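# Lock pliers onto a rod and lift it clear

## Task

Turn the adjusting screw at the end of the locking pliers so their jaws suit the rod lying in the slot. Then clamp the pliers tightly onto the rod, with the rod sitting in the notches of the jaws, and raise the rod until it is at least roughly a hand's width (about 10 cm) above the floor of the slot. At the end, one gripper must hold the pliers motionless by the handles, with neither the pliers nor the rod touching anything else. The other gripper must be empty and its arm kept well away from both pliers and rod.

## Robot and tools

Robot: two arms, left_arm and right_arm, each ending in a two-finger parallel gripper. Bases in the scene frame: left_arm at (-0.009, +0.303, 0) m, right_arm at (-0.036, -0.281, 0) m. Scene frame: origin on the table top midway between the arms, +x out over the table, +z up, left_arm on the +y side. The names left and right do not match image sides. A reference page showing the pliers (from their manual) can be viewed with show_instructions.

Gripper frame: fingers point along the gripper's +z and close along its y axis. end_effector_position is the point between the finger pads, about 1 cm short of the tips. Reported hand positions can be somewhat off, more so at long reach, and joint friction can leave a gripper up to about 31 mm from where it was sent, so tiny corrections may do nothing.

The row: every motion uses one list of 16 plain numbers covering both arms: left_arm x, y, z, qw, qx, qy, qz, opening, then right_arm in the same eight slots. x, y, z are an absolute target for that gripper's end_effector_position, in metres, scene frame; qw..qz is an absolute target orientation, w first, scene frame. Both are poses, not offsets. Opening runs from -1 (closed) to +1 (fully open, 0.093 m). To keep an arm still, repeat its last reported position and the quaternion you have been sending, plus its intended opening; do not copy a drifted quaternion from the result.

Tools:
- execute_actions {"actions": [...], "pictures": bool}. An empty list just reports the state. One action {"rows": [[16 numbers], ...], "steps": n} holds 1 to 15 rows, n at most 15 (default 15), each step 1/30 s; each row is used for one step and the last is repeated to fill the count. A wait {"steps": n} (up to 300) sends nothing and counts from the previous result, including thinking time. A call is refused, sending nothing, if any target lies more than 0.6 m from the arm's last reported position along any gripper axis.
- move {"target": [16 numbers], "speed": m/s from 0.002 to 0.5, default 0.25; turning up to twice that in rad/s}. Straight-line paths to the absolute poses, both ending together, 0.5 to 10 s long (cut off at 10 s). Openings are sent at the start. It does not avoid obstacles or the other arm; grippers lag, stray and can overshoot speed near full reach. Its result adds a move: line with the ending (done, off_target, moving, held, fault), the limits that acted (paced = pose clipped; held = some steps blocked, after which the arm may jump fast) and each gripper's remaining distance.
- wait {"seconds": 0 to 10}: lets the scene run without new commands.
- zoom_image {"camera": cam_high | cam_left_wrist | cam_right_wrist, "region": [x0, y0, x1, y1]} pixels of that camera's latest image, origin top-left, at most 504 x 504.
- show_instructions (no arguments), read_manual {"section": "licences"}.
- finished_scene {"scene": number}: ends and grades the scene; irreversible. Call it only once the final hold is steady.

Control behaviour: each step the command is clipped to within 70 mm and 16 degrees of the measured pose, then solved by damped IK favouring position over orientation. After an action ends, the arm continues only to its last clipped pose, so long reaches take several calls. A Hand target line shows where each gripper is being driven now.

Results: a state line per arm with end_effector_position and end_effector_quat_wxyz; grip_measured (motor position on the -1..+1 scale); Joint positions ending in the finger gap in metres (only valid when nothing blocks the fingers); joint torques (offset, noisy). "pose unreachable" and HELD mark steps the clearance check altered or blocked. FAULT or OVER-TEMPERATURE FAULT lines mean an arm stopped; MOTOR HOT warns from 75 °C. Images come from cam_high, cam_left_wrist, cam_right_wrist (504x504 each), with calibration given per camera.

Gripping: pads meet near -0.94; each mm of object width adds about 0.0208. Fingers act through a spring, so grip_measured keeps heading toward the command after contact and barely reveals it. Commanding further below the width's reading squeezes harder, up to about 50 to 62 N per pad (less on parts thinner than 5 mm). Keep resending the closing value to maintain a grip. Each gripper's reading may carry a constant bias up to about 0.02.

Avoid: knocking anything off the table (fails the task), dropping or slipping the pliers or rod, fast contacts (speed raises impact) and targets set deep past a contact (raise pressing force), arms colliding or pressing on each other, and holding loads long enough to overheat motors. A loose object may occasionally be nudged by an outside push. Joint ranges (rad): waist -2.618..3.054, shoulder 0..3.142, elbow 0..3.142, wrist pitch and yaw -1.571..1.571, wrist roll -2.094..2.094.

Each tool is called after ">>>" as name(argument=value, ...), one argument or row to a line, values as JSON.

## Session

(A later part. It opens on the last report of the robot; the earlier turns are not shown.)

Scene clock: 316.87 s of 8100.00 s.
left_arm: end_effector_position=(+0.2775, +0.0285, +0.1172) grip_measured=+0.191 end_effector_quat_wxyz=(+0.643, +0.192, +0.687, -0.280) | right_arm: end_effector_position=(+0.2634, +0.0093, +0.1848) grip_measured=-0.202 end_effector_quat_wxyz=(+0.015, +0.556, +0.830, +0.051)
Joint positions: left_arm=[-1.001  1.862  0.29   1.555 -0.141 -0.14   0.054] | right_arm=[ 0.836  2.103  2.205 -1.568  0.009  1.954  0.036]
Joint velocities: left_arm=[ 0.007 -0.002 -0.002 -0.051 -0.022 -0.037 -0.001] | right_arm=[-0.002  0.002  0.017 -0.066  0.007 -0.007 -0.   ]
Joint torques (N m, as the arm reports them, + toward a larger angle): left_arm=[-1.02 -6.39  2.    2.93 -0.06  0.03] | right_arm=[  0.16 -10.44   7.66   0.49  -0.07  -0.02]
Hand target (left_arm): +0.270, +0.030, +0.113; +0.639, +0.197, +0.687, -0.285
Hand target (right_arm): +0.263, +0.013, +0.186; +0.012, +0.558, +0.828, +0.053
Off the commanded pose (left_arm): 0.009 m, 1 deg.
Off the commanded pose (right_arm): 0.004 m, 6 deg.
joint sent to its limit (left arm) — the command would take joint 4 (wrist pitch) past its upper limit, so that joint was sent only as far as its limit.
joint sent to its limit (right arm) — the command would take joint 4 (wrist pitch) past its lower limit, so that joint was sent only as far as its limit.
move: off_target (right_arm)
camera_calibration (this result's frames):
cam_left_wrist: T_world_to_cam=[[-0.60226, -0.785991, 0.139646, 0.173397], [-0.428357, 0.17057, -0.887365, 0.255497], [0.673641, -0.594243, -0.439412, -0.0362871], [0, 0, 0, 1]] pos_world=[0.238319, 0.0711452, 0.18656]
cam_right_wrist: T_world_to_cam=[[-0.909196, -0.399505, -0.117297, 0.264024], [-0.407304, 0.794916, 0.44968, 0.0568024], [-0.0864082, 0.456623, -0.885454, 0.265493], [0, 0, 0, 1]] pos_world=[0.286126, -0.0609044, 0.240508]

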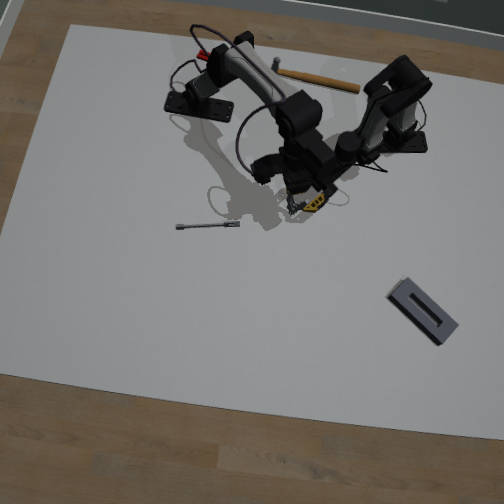

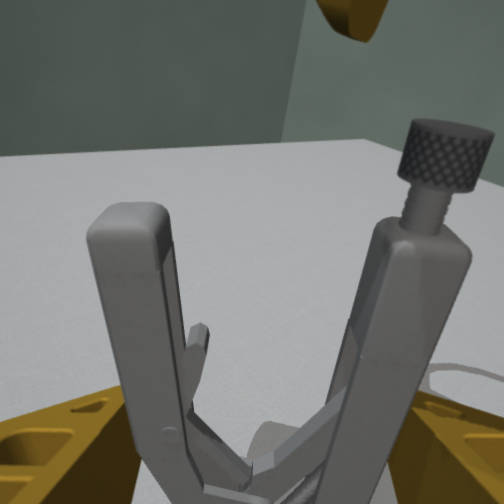

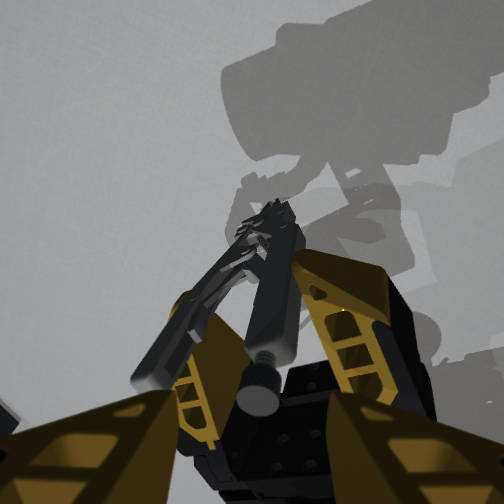

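>>> move(
  target=[0.27,0.03,0.113,0.6465,0.195,0.680,-0.288,0.19, 0.264,0.012,0.162,0,0.559,0.829,0,-0.3],
  speed=0.04,
)

>>> move(
  target=[0.27,0.03,0.113,0.6465,0.195,0.680,-0.288,0.19, 0.264,0.012,0.162,0,0.559,0.829,0,-0.84],
  speed=0.04,
)

Scene clock: 320.57 s of 8100.00 s.
left_arm: end_effector_position=(+0.2775, +0.0285, +0.1172) grip_measured=+0.191 end_effector_quat_wxyz=(+0.643, +0.192, +0.687, -0.280) | right_arm: end_effector_position=(+0.2654, +0.0115, +0.1665) grip_measured=-0.298 end_effector_quat_wxyz=(+0.010, +0.557, +0.830, +0.028)
Joint positions: left_arm=[-1.001  1.862  0.29   1.555 -0.141 -0.14   0.054] | right_arm=[ 0.836  2.149  2.206 -1.568  0.008  1.957  0.031]
Joint velocities: left_arm=[ 0.007 -0.017 -0.012 -0.037 -0.007 -0.022  0.001] | right_arm=[-0.002 -0.002 -0.017 -0.022 -0.051  0.007  0.001]
Joint torques (N m, as the arm reports them, + toward a larger angle): left_arm=[-1.03 -6.36  2.1   2.92 -0.03  0.04] | right_arm=[ -0.27 -10.8    6.32   0.38  -0.1   -0.11]
Hand target (left_arm): +0.270, +0.030, +0.113; +0.639, +0.197, +0.687, -0.285
Hand target (right_arm): +0.264, +0.012, +0.162; +0.004, +0.559, +0.829, +0.020
Off the commanded pose (left_arm): 0.009 m, 1 deg.
Off the commanded pose (right_arm): 0.005 m, 3 deg.
joint sent to its limit (left arm) — the command would take joint 4 (wrist pitch) past its upper limit, so that joint was sent only as far as its limit.
joint sent to its limit (right arm) — the command would take joint 4 (wrist pitch) past its lower limit, so that joint was sent only as far as its limit.
move: off_target (right_arm)
camera_calibration (this result's frames):
cam_left_wrist: T_world_to_cam=[[-0.60226, -0.785991, 0.139646, 0.173397], [-0.428357, 0.17057, -0.887365, 0.255497], [0.673641, -0.594243, -0.439412, -0.0362871], [0, 0, 0, 1]] pos_world=[0.238319, 0.0711452, 0.18656]
cam_right_wrist: T_world_to_cam=[[-0.913446, -0.400136, -0.07421, 0.258495], [-0.390297, 0.809711, 0.43822, 0.0613161], [-0.115259, 0.429254, -0.895799, 0.258154], [0, 0, 0, 1]] pos_world=[0.289808, -0.0570285, 0.223567]

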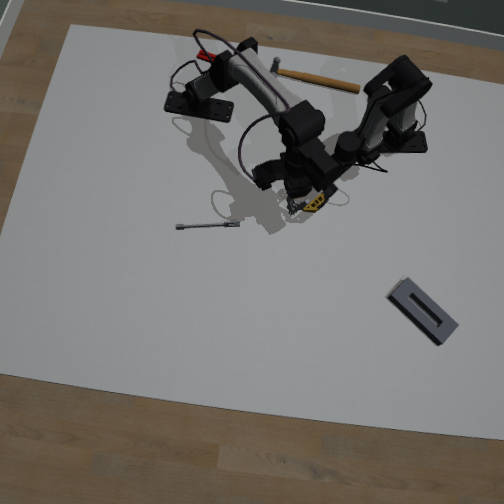

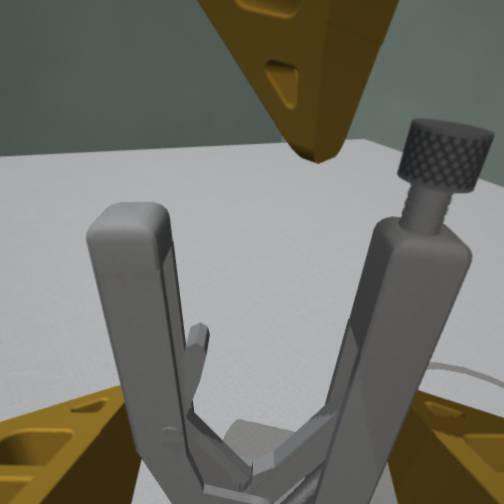

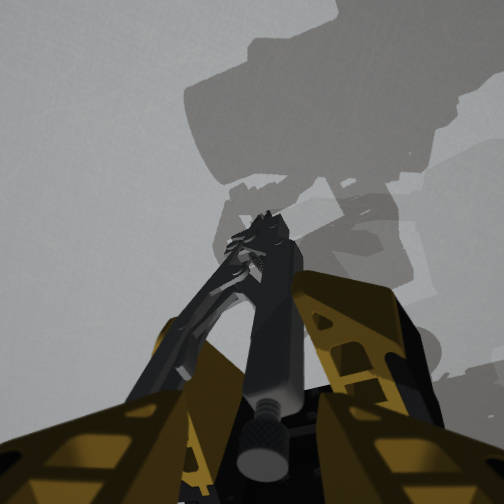

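Scene clock: 321.57 s of 8100.00 s.
left_arm: end_effector_position=(+0.2779, +0.0289, +0.1169) grip_measured=+0.191 end_effector_quat_wxyz=(+0.643, +0.191, +0.687, -0.279) | right_arm: end_effector_position=(+0.2642, +0.0110, +0.1664) grip_measured=-0.828 end_effector_quat_wxyz=(+0.008, +0.557, +0.830, +0.026)
Joint positions: left_arm=[-1.001  1.862  0.29   1.554 -0.144 -0.141  0.054] | right_arm=[ 0.836  2.149  2.206 -1.573  0.006  1.957  0.005]
Joint velocities: left_arm=[-0.002 -0.002  0.002 -0.022 -0.022  0.007 -0.001] | right_arm=[-0.012 -0.007 -0.002 -0.051 -0.037 -0.022 -0.001]
Joint torques (N m, as the arm reports them, + toward a larger angle): left_arm=[-1.04 -6.37  2.01  2.95 -0.03  0.03] | right_arm=[ -0.29 -10.67   6.33   0.42  -0.07  -0.12]
Hand target (left_arm): +0.270, +0.030, +0.113; +0.639, +0.196, +0.687, -0.285
Hand target (right_arm): +0.264, +0.012, +0.162; +0.004, +0.559, +0.829, +0.020
Off the commanded pose (left_arm): 0.009 m, 1 deg.
Off the commanded pose (right_arm): 0.005 m, 3 deg.
joint sent to its limit (left arm) — the command would take joint 4 (wrist pitch) past its upper limit, so that joint was sent only as far as its limit.
joint sent to its limit (right arm) — the command would take joint 4 (wrist pitch) past its lower limit, so that joint was sent only as far as its limit.
move: off_target (right_arm)
camera_calibration (this result's frames):
cam_left_wrist: T_world_to_cam=[[-0.600016, -0.78768, 0.13979, 0.173375], [-0.429689, 0.169928, -0.886843, 0.255659], [0.674794, -0.592187, -0.440417, -0.0366573], [0, 0, 0, 1]] pos_world=[0.238618, 0.0714125, 0.186349]
cam_right_wrist: T_world_to_cam=[[-0.913771, -0.400388, -0.0686429, 0.256374], [-0.388048, 0.810336, 0.439061, 0.0605682], [-0.120171, 0.427838, -0.895831, 0.259495], [0, 0, 0, 1]] pos_world=[0.288954, -0.0574531, 0.223469]

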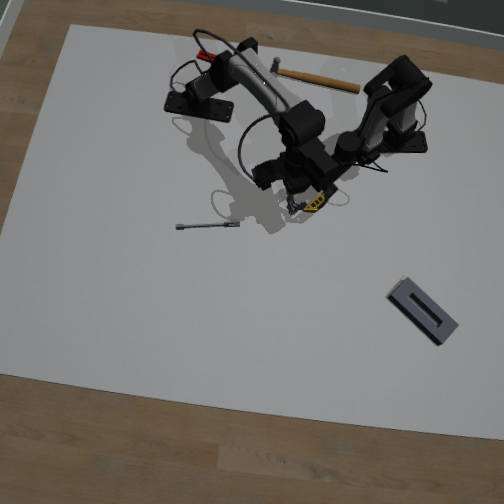

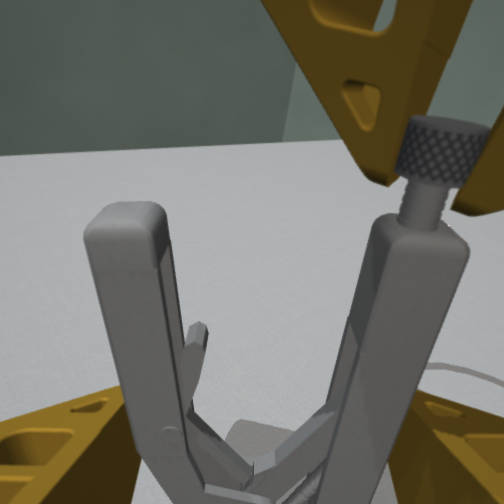

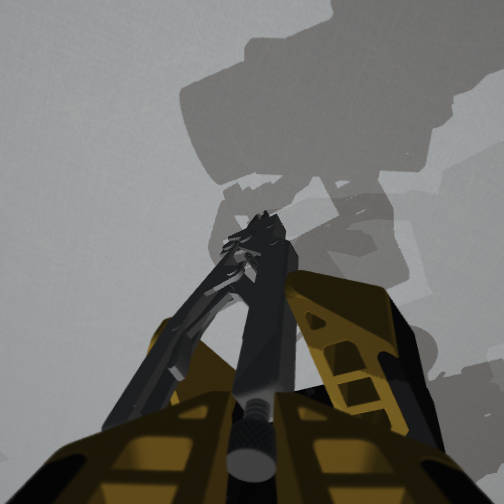

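>>> move(
  target=[0.27,0.03,0.113,0.6465,0.195,0.680,-0.288,0.19, 0.262,0.011,0.162,0,-0.656,0.755,0,-0.84],
  speed=0.4,
)

>>> move(
  target=[0.27,0.03,0.113,0.6465,0.195,0.680,-0.288,0.19, 0.262,0.011,0.162,0,-0.656,0.755,0,-0.4],
  speed=0.4,
)

>>> move(
  target=[0.27,0.03,0.113,0.6465,0.195,0.680,-0.288,0.19, 0.262,0.011,0.162,0,0.559,0.829,0,-0.4],
  speed=0.5,
)

>>> move(
  target=[0.27,0.03,0.113,0.6465,0.195,0.680,-0.288,0.19, 0.262,0.011,0.162,0,0.559,0.829,0,-0.84],
  speed=0.5,
)

>>> move(
  target=[0.27,0.03,0.113,0.6465,0.195,0.680,-0.288,0.19, 0.262,0.011,0.162,0,-0.656,0.755,0,-0.84],
  speed=0.4,
)

>>> move(
  target=[0.27,0.03,0.113,0.6465,0.195,0.680,-0.288,0.19, 0.262,0.011,0.162,0,-0.656,0.755,0,-0.3],
  speed=0.4,
)

>>> move(
  target=[0.27,0.03,0.113,0.6465,0.195,0.680,-0.288,0.17, 0.255,0.005,0.192,0,-0.656,0.755,0,-0.3],
  speed=0.1,
)

Scene clock: 331.50 s of 8100.00 s.
left_arm: end_effector_position=(+0.2757, +0.0262, +0.1170) grip_measured=+0.191 end_effector_quat_wxyz=(+0.642, +0.200, +0.685, -0.282) | right_arm: end_effector_position=(+0.2591, +0.0181, +0.1667) grip_measured=-0.829 end_effector_quat_wxyz=(+0.029, -0.649, +0.760, +0.025)
Joint positions: left_arm=[-1.003  1.862  0.29   1.554 -0.127 -0.132  0.054] | right_arm=[ 0.836  2.149  2.206 -1.567 -0.046 -0.639  0.005]
Joint velocities: left_arm=[ 0.012 -0.002 -0.002 -0.081 -0.051 -0.007 -0.001] | right_arm=[-0.002 -0.012 -0.007 -0.066  0.007  0.066 -0.   ]
Joint torques (N m, as the arm reports them, + toward a larger angle): left_arm=[-0.92 -6.51  1.96  2.96 -0.21 -0.08] | right_arm=[ -0.23 -11.42   5.72   0.47   0.27  -0.23]
Hand target (left_arm): +0.270, +0.030, +0.113; +0.639, +0.197, +0.687, -0.285
Hand target (right_arm): +0.262, +0.011, +0.162; +0.019, -0.656, +0.755, +0.002
Off the commanded pose (left_arm): 0.008 m, 1 deg.
Off the commanded pose (right_arm): 0.009 m, 4 deg.
joint sent to its limit (left arm) — the command would take joint 4 (wrist pitch) past its upper limit, so that joint was sent only as far as its limit.
joint sent to its limit (right arm) — the command would take joint 4 (wrist pitch) past its lower limit, so that joint was sent only as far as its limit.
move: off_target (right_arm)
camera_calibration (this result's frames):
cam_left_wrist: T_world_to_cam=[[-0.615227, -0.777313, 0.131457, 0.174867], [-0.421437, 0.183361, -0.888127, 0.252748], [0.666248, -0.601801, -0.440397, -0.0340659], [0, 0, 0, 1]] pos_world=[0.236796, 0.069081, 0.186482]
cam_right_wrist: T_world_to_cam=[[0.991491, -0.129428, -0.0139016, -0.253153], [-0.115969, -0.926763, 0.357297, 0.027268], [-0.0591276, -0.352644, -0.933887, 0.26071], [0, 0, 0, 1]] pos_world=[0.269577, 0.084444, 0.230212]

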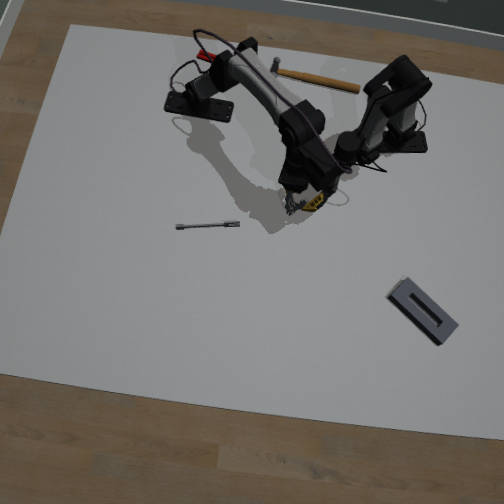

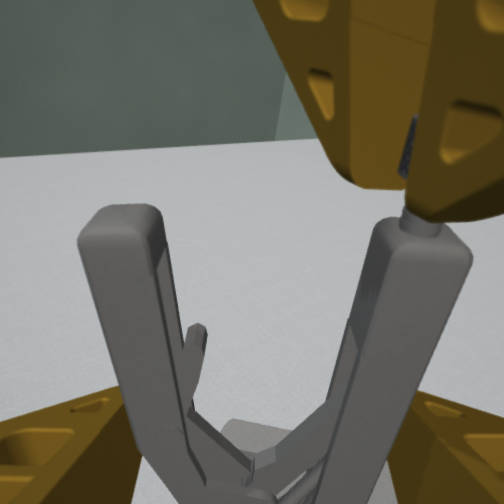

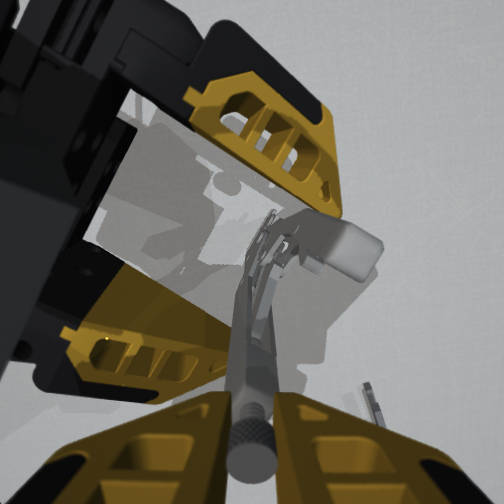

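Scene clock: 332.20 s of 8100.00 s.
left_arm: end_effector_position=(+0.2760, +0.0266, +0.1171) grip_measured=+0.191 end_effector_quat_wxyz=(+0.642, +0.199, +0.685, -0.282) | right_arm: end_effector_position=(+0.2632, +0.0140, +0.1665) grip_measured=-0.401 end_effector_quat_wxyz=(+0.030, -0.652, +0.757, +0.008)
Joint positions: left_arm=[-1.003  1.862  0.29   1.555 -0.129 -0.134  0.054] | right_arm=[ 0.836  2.149  2.206 -1.567 -0.012 -0.647  0.026]
Joint velocities: left_arm=[-0.017 -0.017  0.007 -0.007 -0.022  0.022 -0.001] | right_arm=[-0.007 -0.007  0.012  0.007  0.051 -0.022 -0.001]
Joint torques (N m, as the arm reports them, + toward a larger angle): left_arm=[-0.88 -6.35  1.82  2.94 -0.17 -0.06] | right_arm=[ -0.1  -11.24   5.8    0.47  -0.08  -0.26]
Hand target (left_arm): +0.270, +0.030, +0.113; +0.639, +0.197, +0.687, -0.285
Hand target (right_arm): +0.262, +0.011, +0.162; +0.019, -0.656, +0.755, +0.002
Off the commanded pose (left_arm): 0.008 m, 1 deg.
Off the commanded pose (right_arm): 0.006 m, 4 deg.
joint sent to its limit (left arm) — the command would take joint 4 (wrist pitch) past its upper limit, so that joint was sent only as far as its limit.
joint sent to its limit (right arm) — the command would take joint 4 (wrist pitch) past its lower limit, so that joint was sent only as far as its limit.
move: off_target (right_arm)
camera_calibration (this result's frames):
cam_left_wrist: T_world_to_cam=[[-0.612963, -0.778711, 0.133738, 0.174445], [-0.422976, 0.180439, -0.887994, 0.253376], [0.667359, -0.600875, -0.439978, -0.0343918], [0, 0, 0, 1]] pos_world=[0.237052, 0.069458, 0.186535]
cam_right_wrist: T_world_to_cam=[[0.992291, -0.123192, 0.0135097, -0.262565], [-0.119158, -0.918432, 0.377206, 0.0213814], [-0.034061, -0.375907, -0.926031, 0.25176], [0, 0, 0, 1]] pos_world=[0.271664, 0.0819298, 0.228619]

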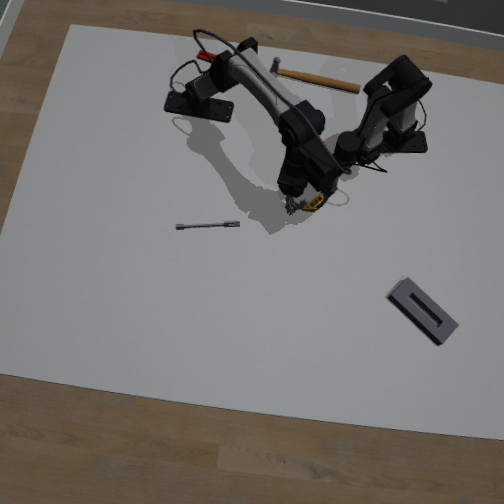

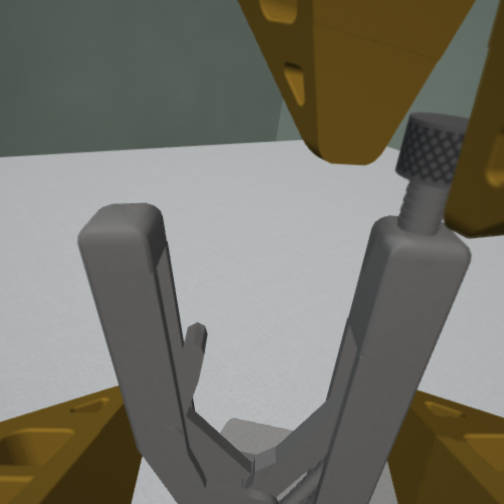

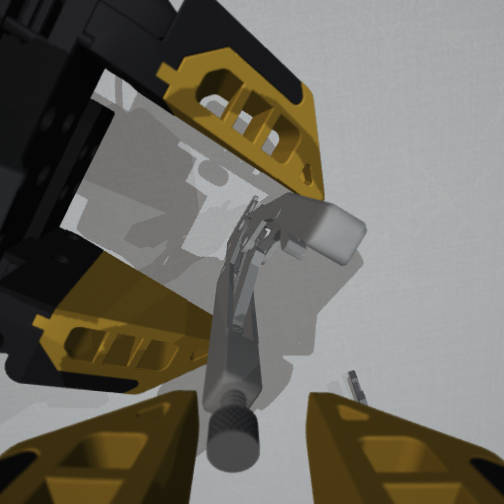

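Scene clock: 335.53 s of 8100.00 s.
left_arm: end_effector_position=(+0.2760, +0.0266, +0.1171) grip_measured=+0.191 end_effector_quat_wxyz=(+0.642, +0.198, +0.685, -0.282) | right_arm: end_effector_position=(+0.2656, +0.0116, +0.1665) grip_measured=-0.401 end_effector_quat_wxyz=(+0.010, +0.555, +0.831, +0.029)
Joint positions: left_arm=[-1.003  1.862  0.29   1.555 -0.13  -0.135  0.054] | right_arm=[ 0.836  2.149  2.206 -1.567  0.009  1.951  0.026]
Joint velocities: left_arm=[-0.017 -0.007  0.002  0.051 -0.037 -0.095  0.001] | right_arm=[-0.007  0.002 -0.002 -0.022  0.007  0.007 -0.   ]
Joint torques (N m, as the arm reports them, + toward a larger angle): left_arm=[-0.94 -6.31  2.01  2.92 -0.17 -0.05] | right_arm=[ -0.1  -11.26   5.6    0.37  -0.09  -0.1 ]
Hand target (left_arm): +0.270, +0.030, +0.113; +0.639, +0.197, +0.687, -0.285
Hand target (right_arm): +0.262, +0.011, +0.162; +0.004, +0.559, +0.829, +0.018
Off the commanded pose (left_arm): 0.008 m, 1 deg.
Off the commanded pose (right_arm): 0.006 m, 4 deg.
joint sent to its limit (left arm) — the command would take joint 4 (wrist pitch) past its upper limit, so that joint was sent only as far as its limit.
joint sent to its limit (right arm) — the command would take joint 4 (wrist pitch) past its lower limit, so that joint was sent only as far as its limit.
move: off_target (right_arm)
camera_calibration (this result's frames):
cam_left_wrist: T_world_to_cam=[[-0.612628, -0.77891, 0.13411, 0.174378], [-0.423259, 0.180019, -0.887944, 0.253468], [0.667487, -0.600743, -0.439965, -0.0344299], [0, 0, 0, 1]] pos_world=[0.237093, 0.0695122, 0.186532]
cam_right_wrist: T_world_to_cam=[[-0.910924, -0.405675, -0.0751362, 0.258239], [-0.395656, 0.807342, 0.437784, 0.062836], [-0.116938, 0.428516, -0.895935, 0.258626], [0, 0, 0, 1]] pos_world=[0.290341, -0.056794, 0.223606]

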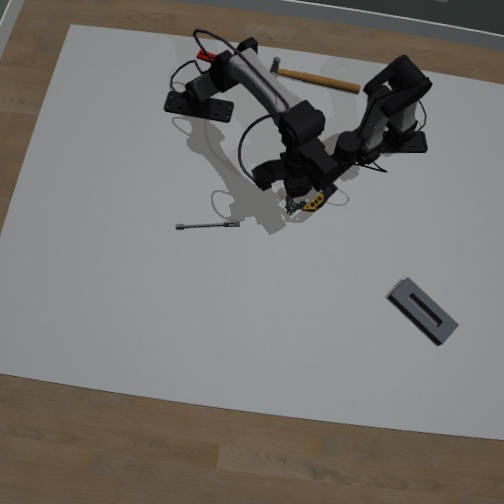

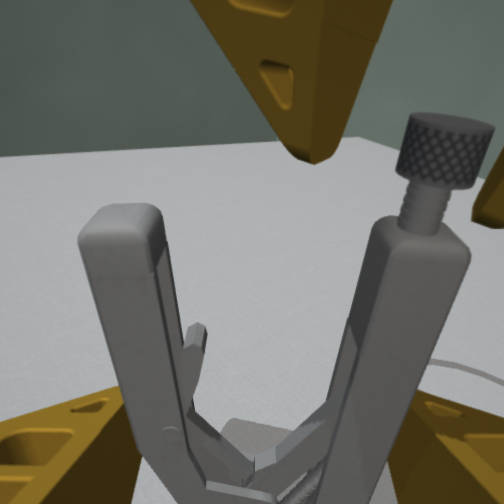

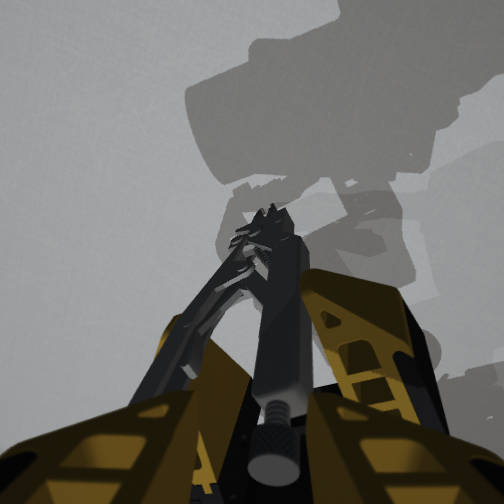

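Scene clock: 336.23 s of 8100.00 s.
left_arm: end_effector_position=(+0.2769, +0.0277, +0.1166) grip_measured=+0.191 end_effector_quat_wxyz=(+0.642, +0.196, +0.686, -0.280) | right_arm: end_effector_position=(+0.2642, +0.0105, +0.1664) grip_measured=-0.828 end_effector_quat_wxyz=(+0.009, +0.555, +0.831, +0.025)
Joint positions: left_arm=[-1.001  1.862  0.29   1.553 -0.135 -0.136  0.054] | right_arm=[ 0.836  2.149  2.206 -1.574  0.007  1.951  0.005]
Joint velocities: left_arm=[-0.007  0.002 -0.012 -0.022  0.022 -0.007  0.   ] | right_arm=[-0.002  0.002  0.007  0.095  0.037 -0.037 -0.002]
Joint torques (N m, as the arm reports them, + toward a larger angle): left_arm=[-0.97 -6.41  1.94  2.99 -0.14 -0.05] | right_arm=[ -0.15 -11.26   5.58   0.45  -0.08  -0.04]
Hand target (left_arm): +0.270, +0.030, +0.113; +0.639, +0.197, +0.687, -0.285
Hand target (right_arm): +0.262, +0.011, +0.162; +0.004, +0.559, +0.829, +0.018
Off the commanded pose (left_arm): 0.008 m, 1 deg.
Off the commanded pose (right_arm): 0.005 m, 3 deg.
joint sent to its limit (left arm) — the command would take joint 4 (wrist pitch) past its upper limit, so that joint was sent only as far as its limit.
joint sent to its limit (right arm) — the command would take joint 4 (wrist pitch) past its lower limit, so that joint was sent only as far as its limit.
move: off_target (right_arm)
camera_calibration (this result's frames):
cam_left_wrist: T_world_to_cam=[[-0.607251, -0.782995, 0.13478, 0.174338], [-0.426385, 0.178026, -0.88685, 0.253963], [0.670404, -0.596009, -0.441964, -0.035351], [0, 0, 0, 1]] pos_world=[0.237853, 0.0702242, 0.186106]
cam_right_wrist: T_world_to_cam=[[-0.911481, -0.405691, -0.0679572, 0.255478], [-0.39278, 0.809318, 0.436725, 0.0626055], [-0.122176, 0.424759, -0.897024, 0.260443], [0, 0, 0, 1]] pos_world=[0.289273, -0.0576484, 0.223644]

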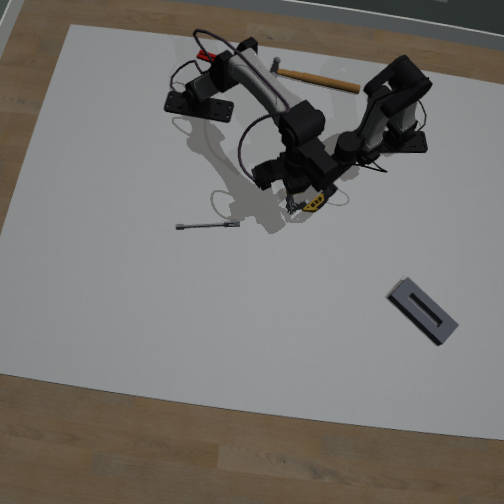

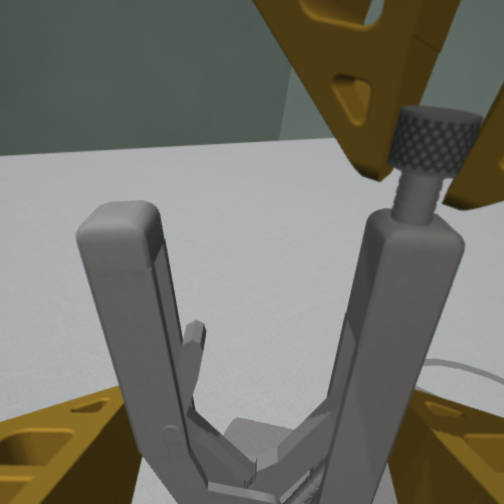

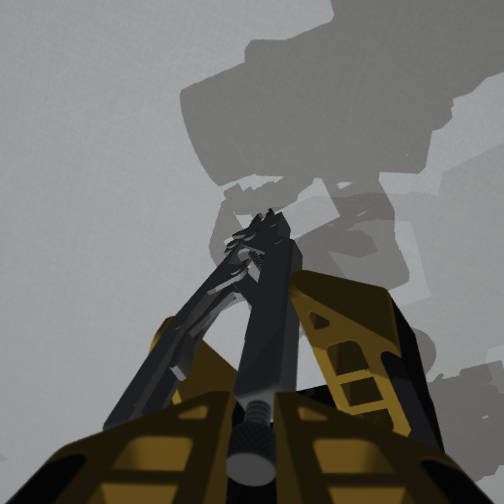

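Scene clock: 340.17 s of 8100.00 s.
left_arm: end_effector_position=(+0.2752, +0.0257, +0.1166) grip_measured=+0.191 end_effector_quat_wxyz=(+0.641, +0.203, +0.684, -0.282) | right_arm: end_effector_position=(+0.2587, +0.0193, +0.1668) grip_measured=-0.829 end_effector_quat_wxyz=(+0.030, -0.649, +0.759, +0.027)
Joint positions: left_arm=[-1.003  1.862  0.29   1.553 -0.124 -0.128  0.054] | right_arm=[ 0.838  2.149  2.206 -1.565 -0.05  -0.638  0.005]
Joint velocities: left_arm=[-0.002 -0.002 -0.002  0.007 -0.037  0.037 -0.001] | right_arm=[ 0.002  0.002 -0.002  0.007 -0.007 -0.051 -0.001]
Joint torques (N m, as the arm reports them, + toward a larger angle): left_arm=[-0.88 -6.22  2.    2.97 -0.22 -0.16] | right_arm=[ -0.25 -11.45   5.72   0.46   0.3   -0.24]
Hand target (left_arm): +0.270, +0.030, +0.113; +0.639, +0.197, +0.687, -0.285
Hand target (right_arm): +0.262, +0.011, +0.162; +0.019, -0.656, +0.755, +0.003
Off the commanded pose (left_arm): 0.008 m, 1 deg.
Off the commanded pose (right_arm): 0.010 m, 5 deg.
joint sent to its limit (left arm) — the command would take joint 4 (wrist pitch) past its upper limit, so that joint was sent only as far as its limit.
joint sent to its limit (right arm) — the command would take joint 4 (wrist pitch) past its lower limit, so that joint was sent only as far as its limit.
move: off_target (right_arm)
camera_calibration (this result's frames):
cam_left_wrist: T_world_to_cam=[[-0.618094, -0.775707, 0.127433, 0.175401], [-0.419781, 0.188639, -0.887806, 0.251597], [0.664638, -0.602241, -0.442223, -0.033597], [0, 0, 0, 1]] pos_world=[0.23636, 0.068365, 0.18616]
cam_right_wrist: T_world_to_cam=[[0.991605, -0.128373, -0.0155077, -0.252387], [-0.114665, -0.928416, 0.353406, 0.0286373], [-0.0597653, -0.348661, -0.935342, 0.261495], [0, 0, 0, 1]] pos_world=[0.26918, 0.0853607, 0.230552]

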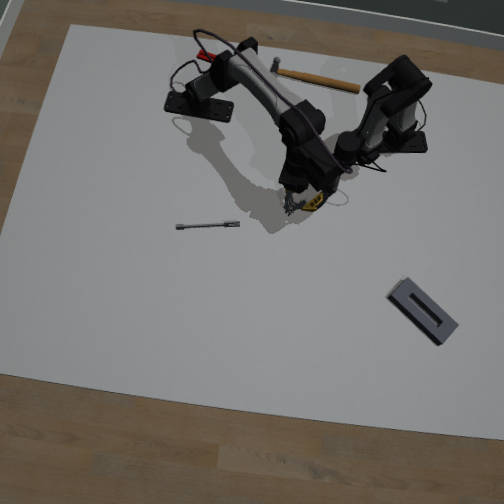

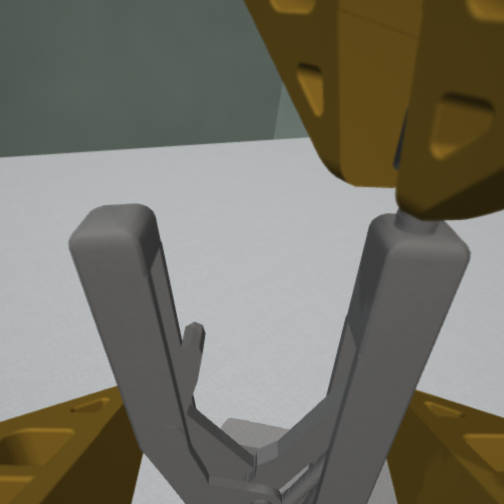

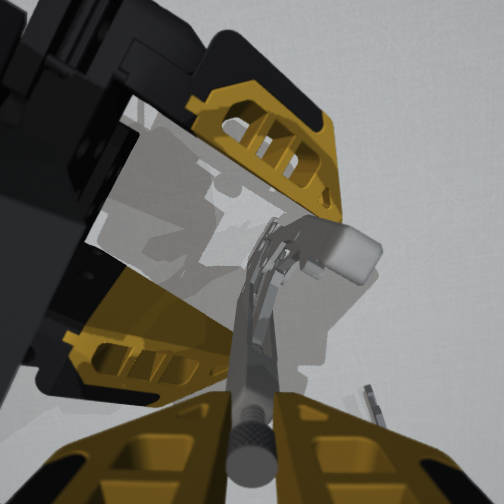

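Scene clock: 340.87 s of 8100.00 s.
left_arm: end_effector_position=(+0.2757, +0.0263, +0.1166) grip_measured=+0.191 end_effector_quat_wxyz=(+0.641, +0.200, +0.685, -0.282) | right_arm: end_effector_position=(+0.2637, +0.0143, +0.1666) grip_measured=-0.302 end_effector_quat_wxyz=(+0.031, -0.652, +0.758, +0.008)
Joint positions: left_arm=[-1.003  1.862  0.29   1.553 -0.129 -0.134  0.054] | right_arm=[ 0.836  2.149  2.206 -1.565 -0.012 -0.647  0.031]
Joint velocities: left_arm=[-0.002 -0.002  0.002  0.037 -0.007  0.037  0.   ] | right_arm=[-0.012  0.007  0.012  0.007 -0.051  0.022 -0.001]
Joint torques (N m, as the arm reports them, + toward a larger angle): left_arm=[-0.77 -6.29  1.94  2.98 -0.18 -0.05] | right_arm=[ -0.11 -11.43   5.7    0.45  -0.01  -0.24]
Hand target (left_arm): +0.270, +0.030, +0.113; +0.639, +0.197, +0.687, -0.285
Hand target (right_arm): +0.262, +0.011, +0.162; +0.019, -0.656, +0.755, +0.002
Off the commanded pose (left_arm): 0.008 m, 1 deg.
Off the commanded pose (right_arm): 0.006 m, 4 deg.
joint sent to its limit (left arm) — the command would take joint 4 (wrist pitch) past its upper limit, so that joint was sent only as far as its limit.
joint sent to its limit (right arm) — the command would take joint 4 (wrist pitch) past its lower limit, so that joint was sent only as far as its limit.
move: off_target (right_arm)
camera_calibration (this result's frames):
cam_left_wrist: T_world_to_cam=[[-0.613684, -0.778268, 0.133008, 0.17443], [-0.42393, 0.182676, -0.887081, 0.252921], [0.666089, -0.600774, -0.442037, -0.0340296], [0, 0, 0, 1]] pos_world=[0.236933, 0.0691069, 0.186119]
cam_right_wrist: T_world_to_cam=[[0.992221, -0.123593, 0.0149364, -0.26325], [-0.120125, -0.918989, 0.37554, 0.0222199], [-0.0326878, -0.374413, -0.926686, 0.251637], [0, 0, 0, 1]] pos_world=[0.272097, 0.0821, 0.228776]

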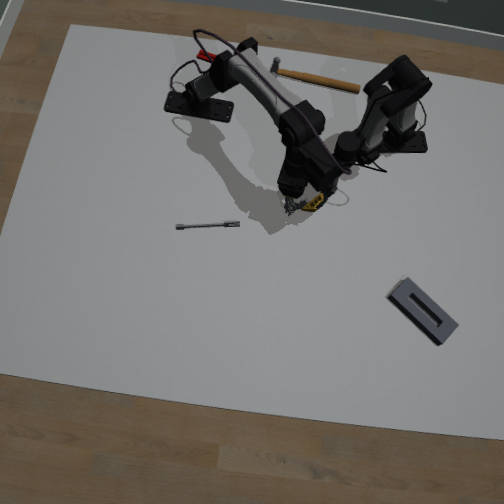

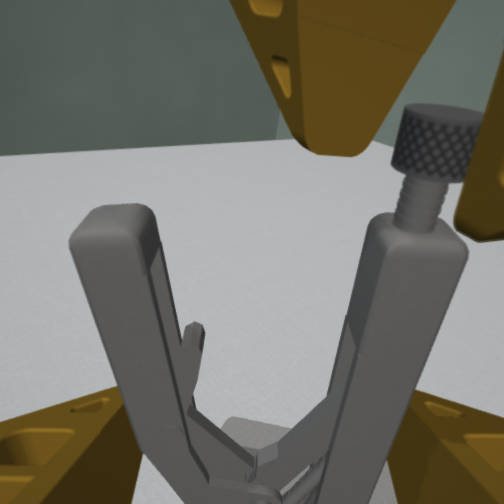

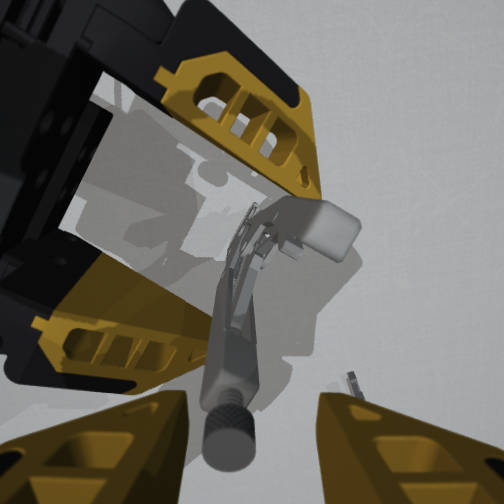

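Scene clock: 341.67 s of 8100.00 s.
left_arm: end_effector_position=(+0.2758, +0.0264, +0.1167) grip_measured=+0.174 end_effector_quat_wxyz=(+0.641, +0.199, +0.686, -0.282) | right_arm: end_effector_position=(+0.2597, +0.0100, +0.1895) grip_measured=-0.302 end_effector_quat_wxyz=(+0.058, -0.651, +0.757, +0.009)
Joint positions: left_arm=[-1.003  1.862  0.29   1.553 -0.13  -0.135  0.054] | right_arm=[ 0.836  2.084  2.196 -1.565 -0.01  -0.647  0.031]
Joint velocities: left_arm=[-0.002  0.012  0.007 -0.022 -0.022 -0.007  0.   ] | right_arm=[-0.007 -0.002 -0.012  0.007 -0.007 -0.037 -0.001]
Joint torques (N m, as the arm reports them, + toward a larger angle): left_arm=[-0.83 -6.47  2.02  2.97 -0.17 -0.04] | right_arm=[ -0.08 -12.87   4.88   0.59  -0.05  -0.2 ]
Hand target (left_arm): +0.270, +0.030, +0.113; +0.639, +0.197, +0.687, -0.285
Hand target (right_arm): +0.255, +0.005, +0.191; +0.053, -0.655, +0.754, +0.004
Off the commanded pose (left_arm): 0.008 m, 1 deg.
Off the commanded pose (right_arm): 0.007 m, 7 deg.
joint sent to its limit (left arm) — the command would take joint 4 (wrist pitch) past its upper limit, so that joint was sent only as far as its limit.
joint sent to its limit (right arm) — the command would take joint 4 (wrist pitch) past its lower limit, so that joint was sent only as far as its limit.
move: off_target (right_arm)
camera_calibration (this result's frames):
cam_left_wrist: T_world_to_cam=[[-0.613049, -0.778631, 0.133809, 0.174286], [-0.424268, 0.181587, -0.887143, 0.25315], [0.666459, -0.600633, -0.44167, -0.0341346], [0, 0, 0, 1]] pos_world=[0.236999, 0.0692334, 0.186183]
cam_right_wrist: T_world_to_cam=[[0.990914, -0.124921, 0.0498472, -0.266429], [-0.134426, -0.932064, 0.336432, 0.0204672], [0.00443344, -0.340076, -0.940388, 0.263806], [0, 0, 0, 1]] pos_world=[0.26559, 0.0755081, 0.254474]

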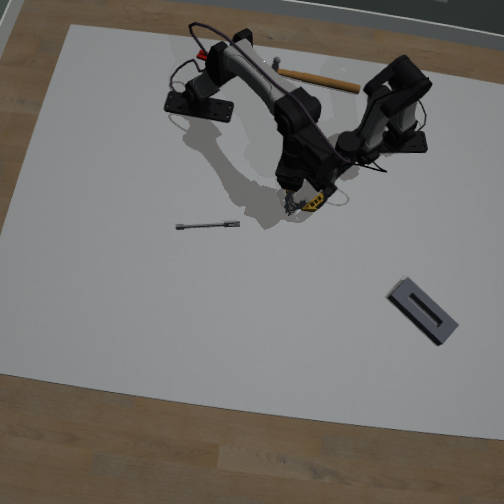

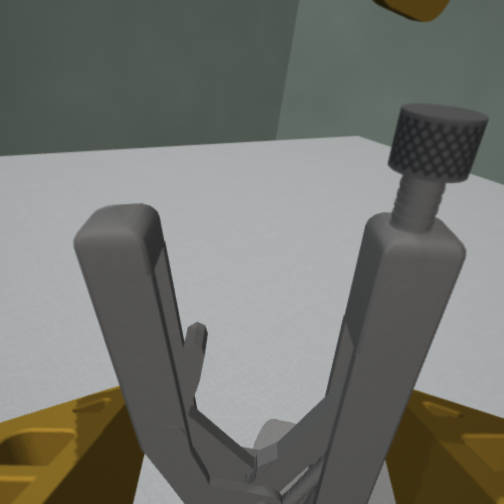

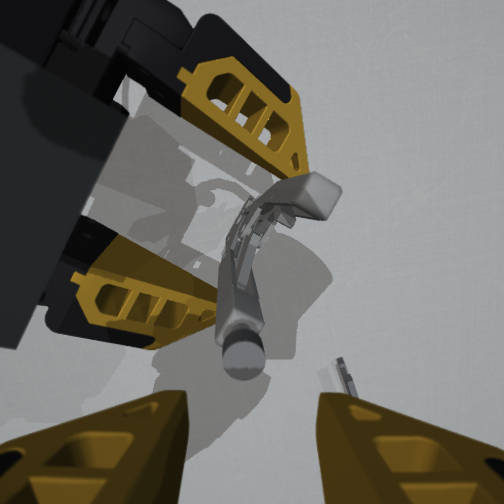

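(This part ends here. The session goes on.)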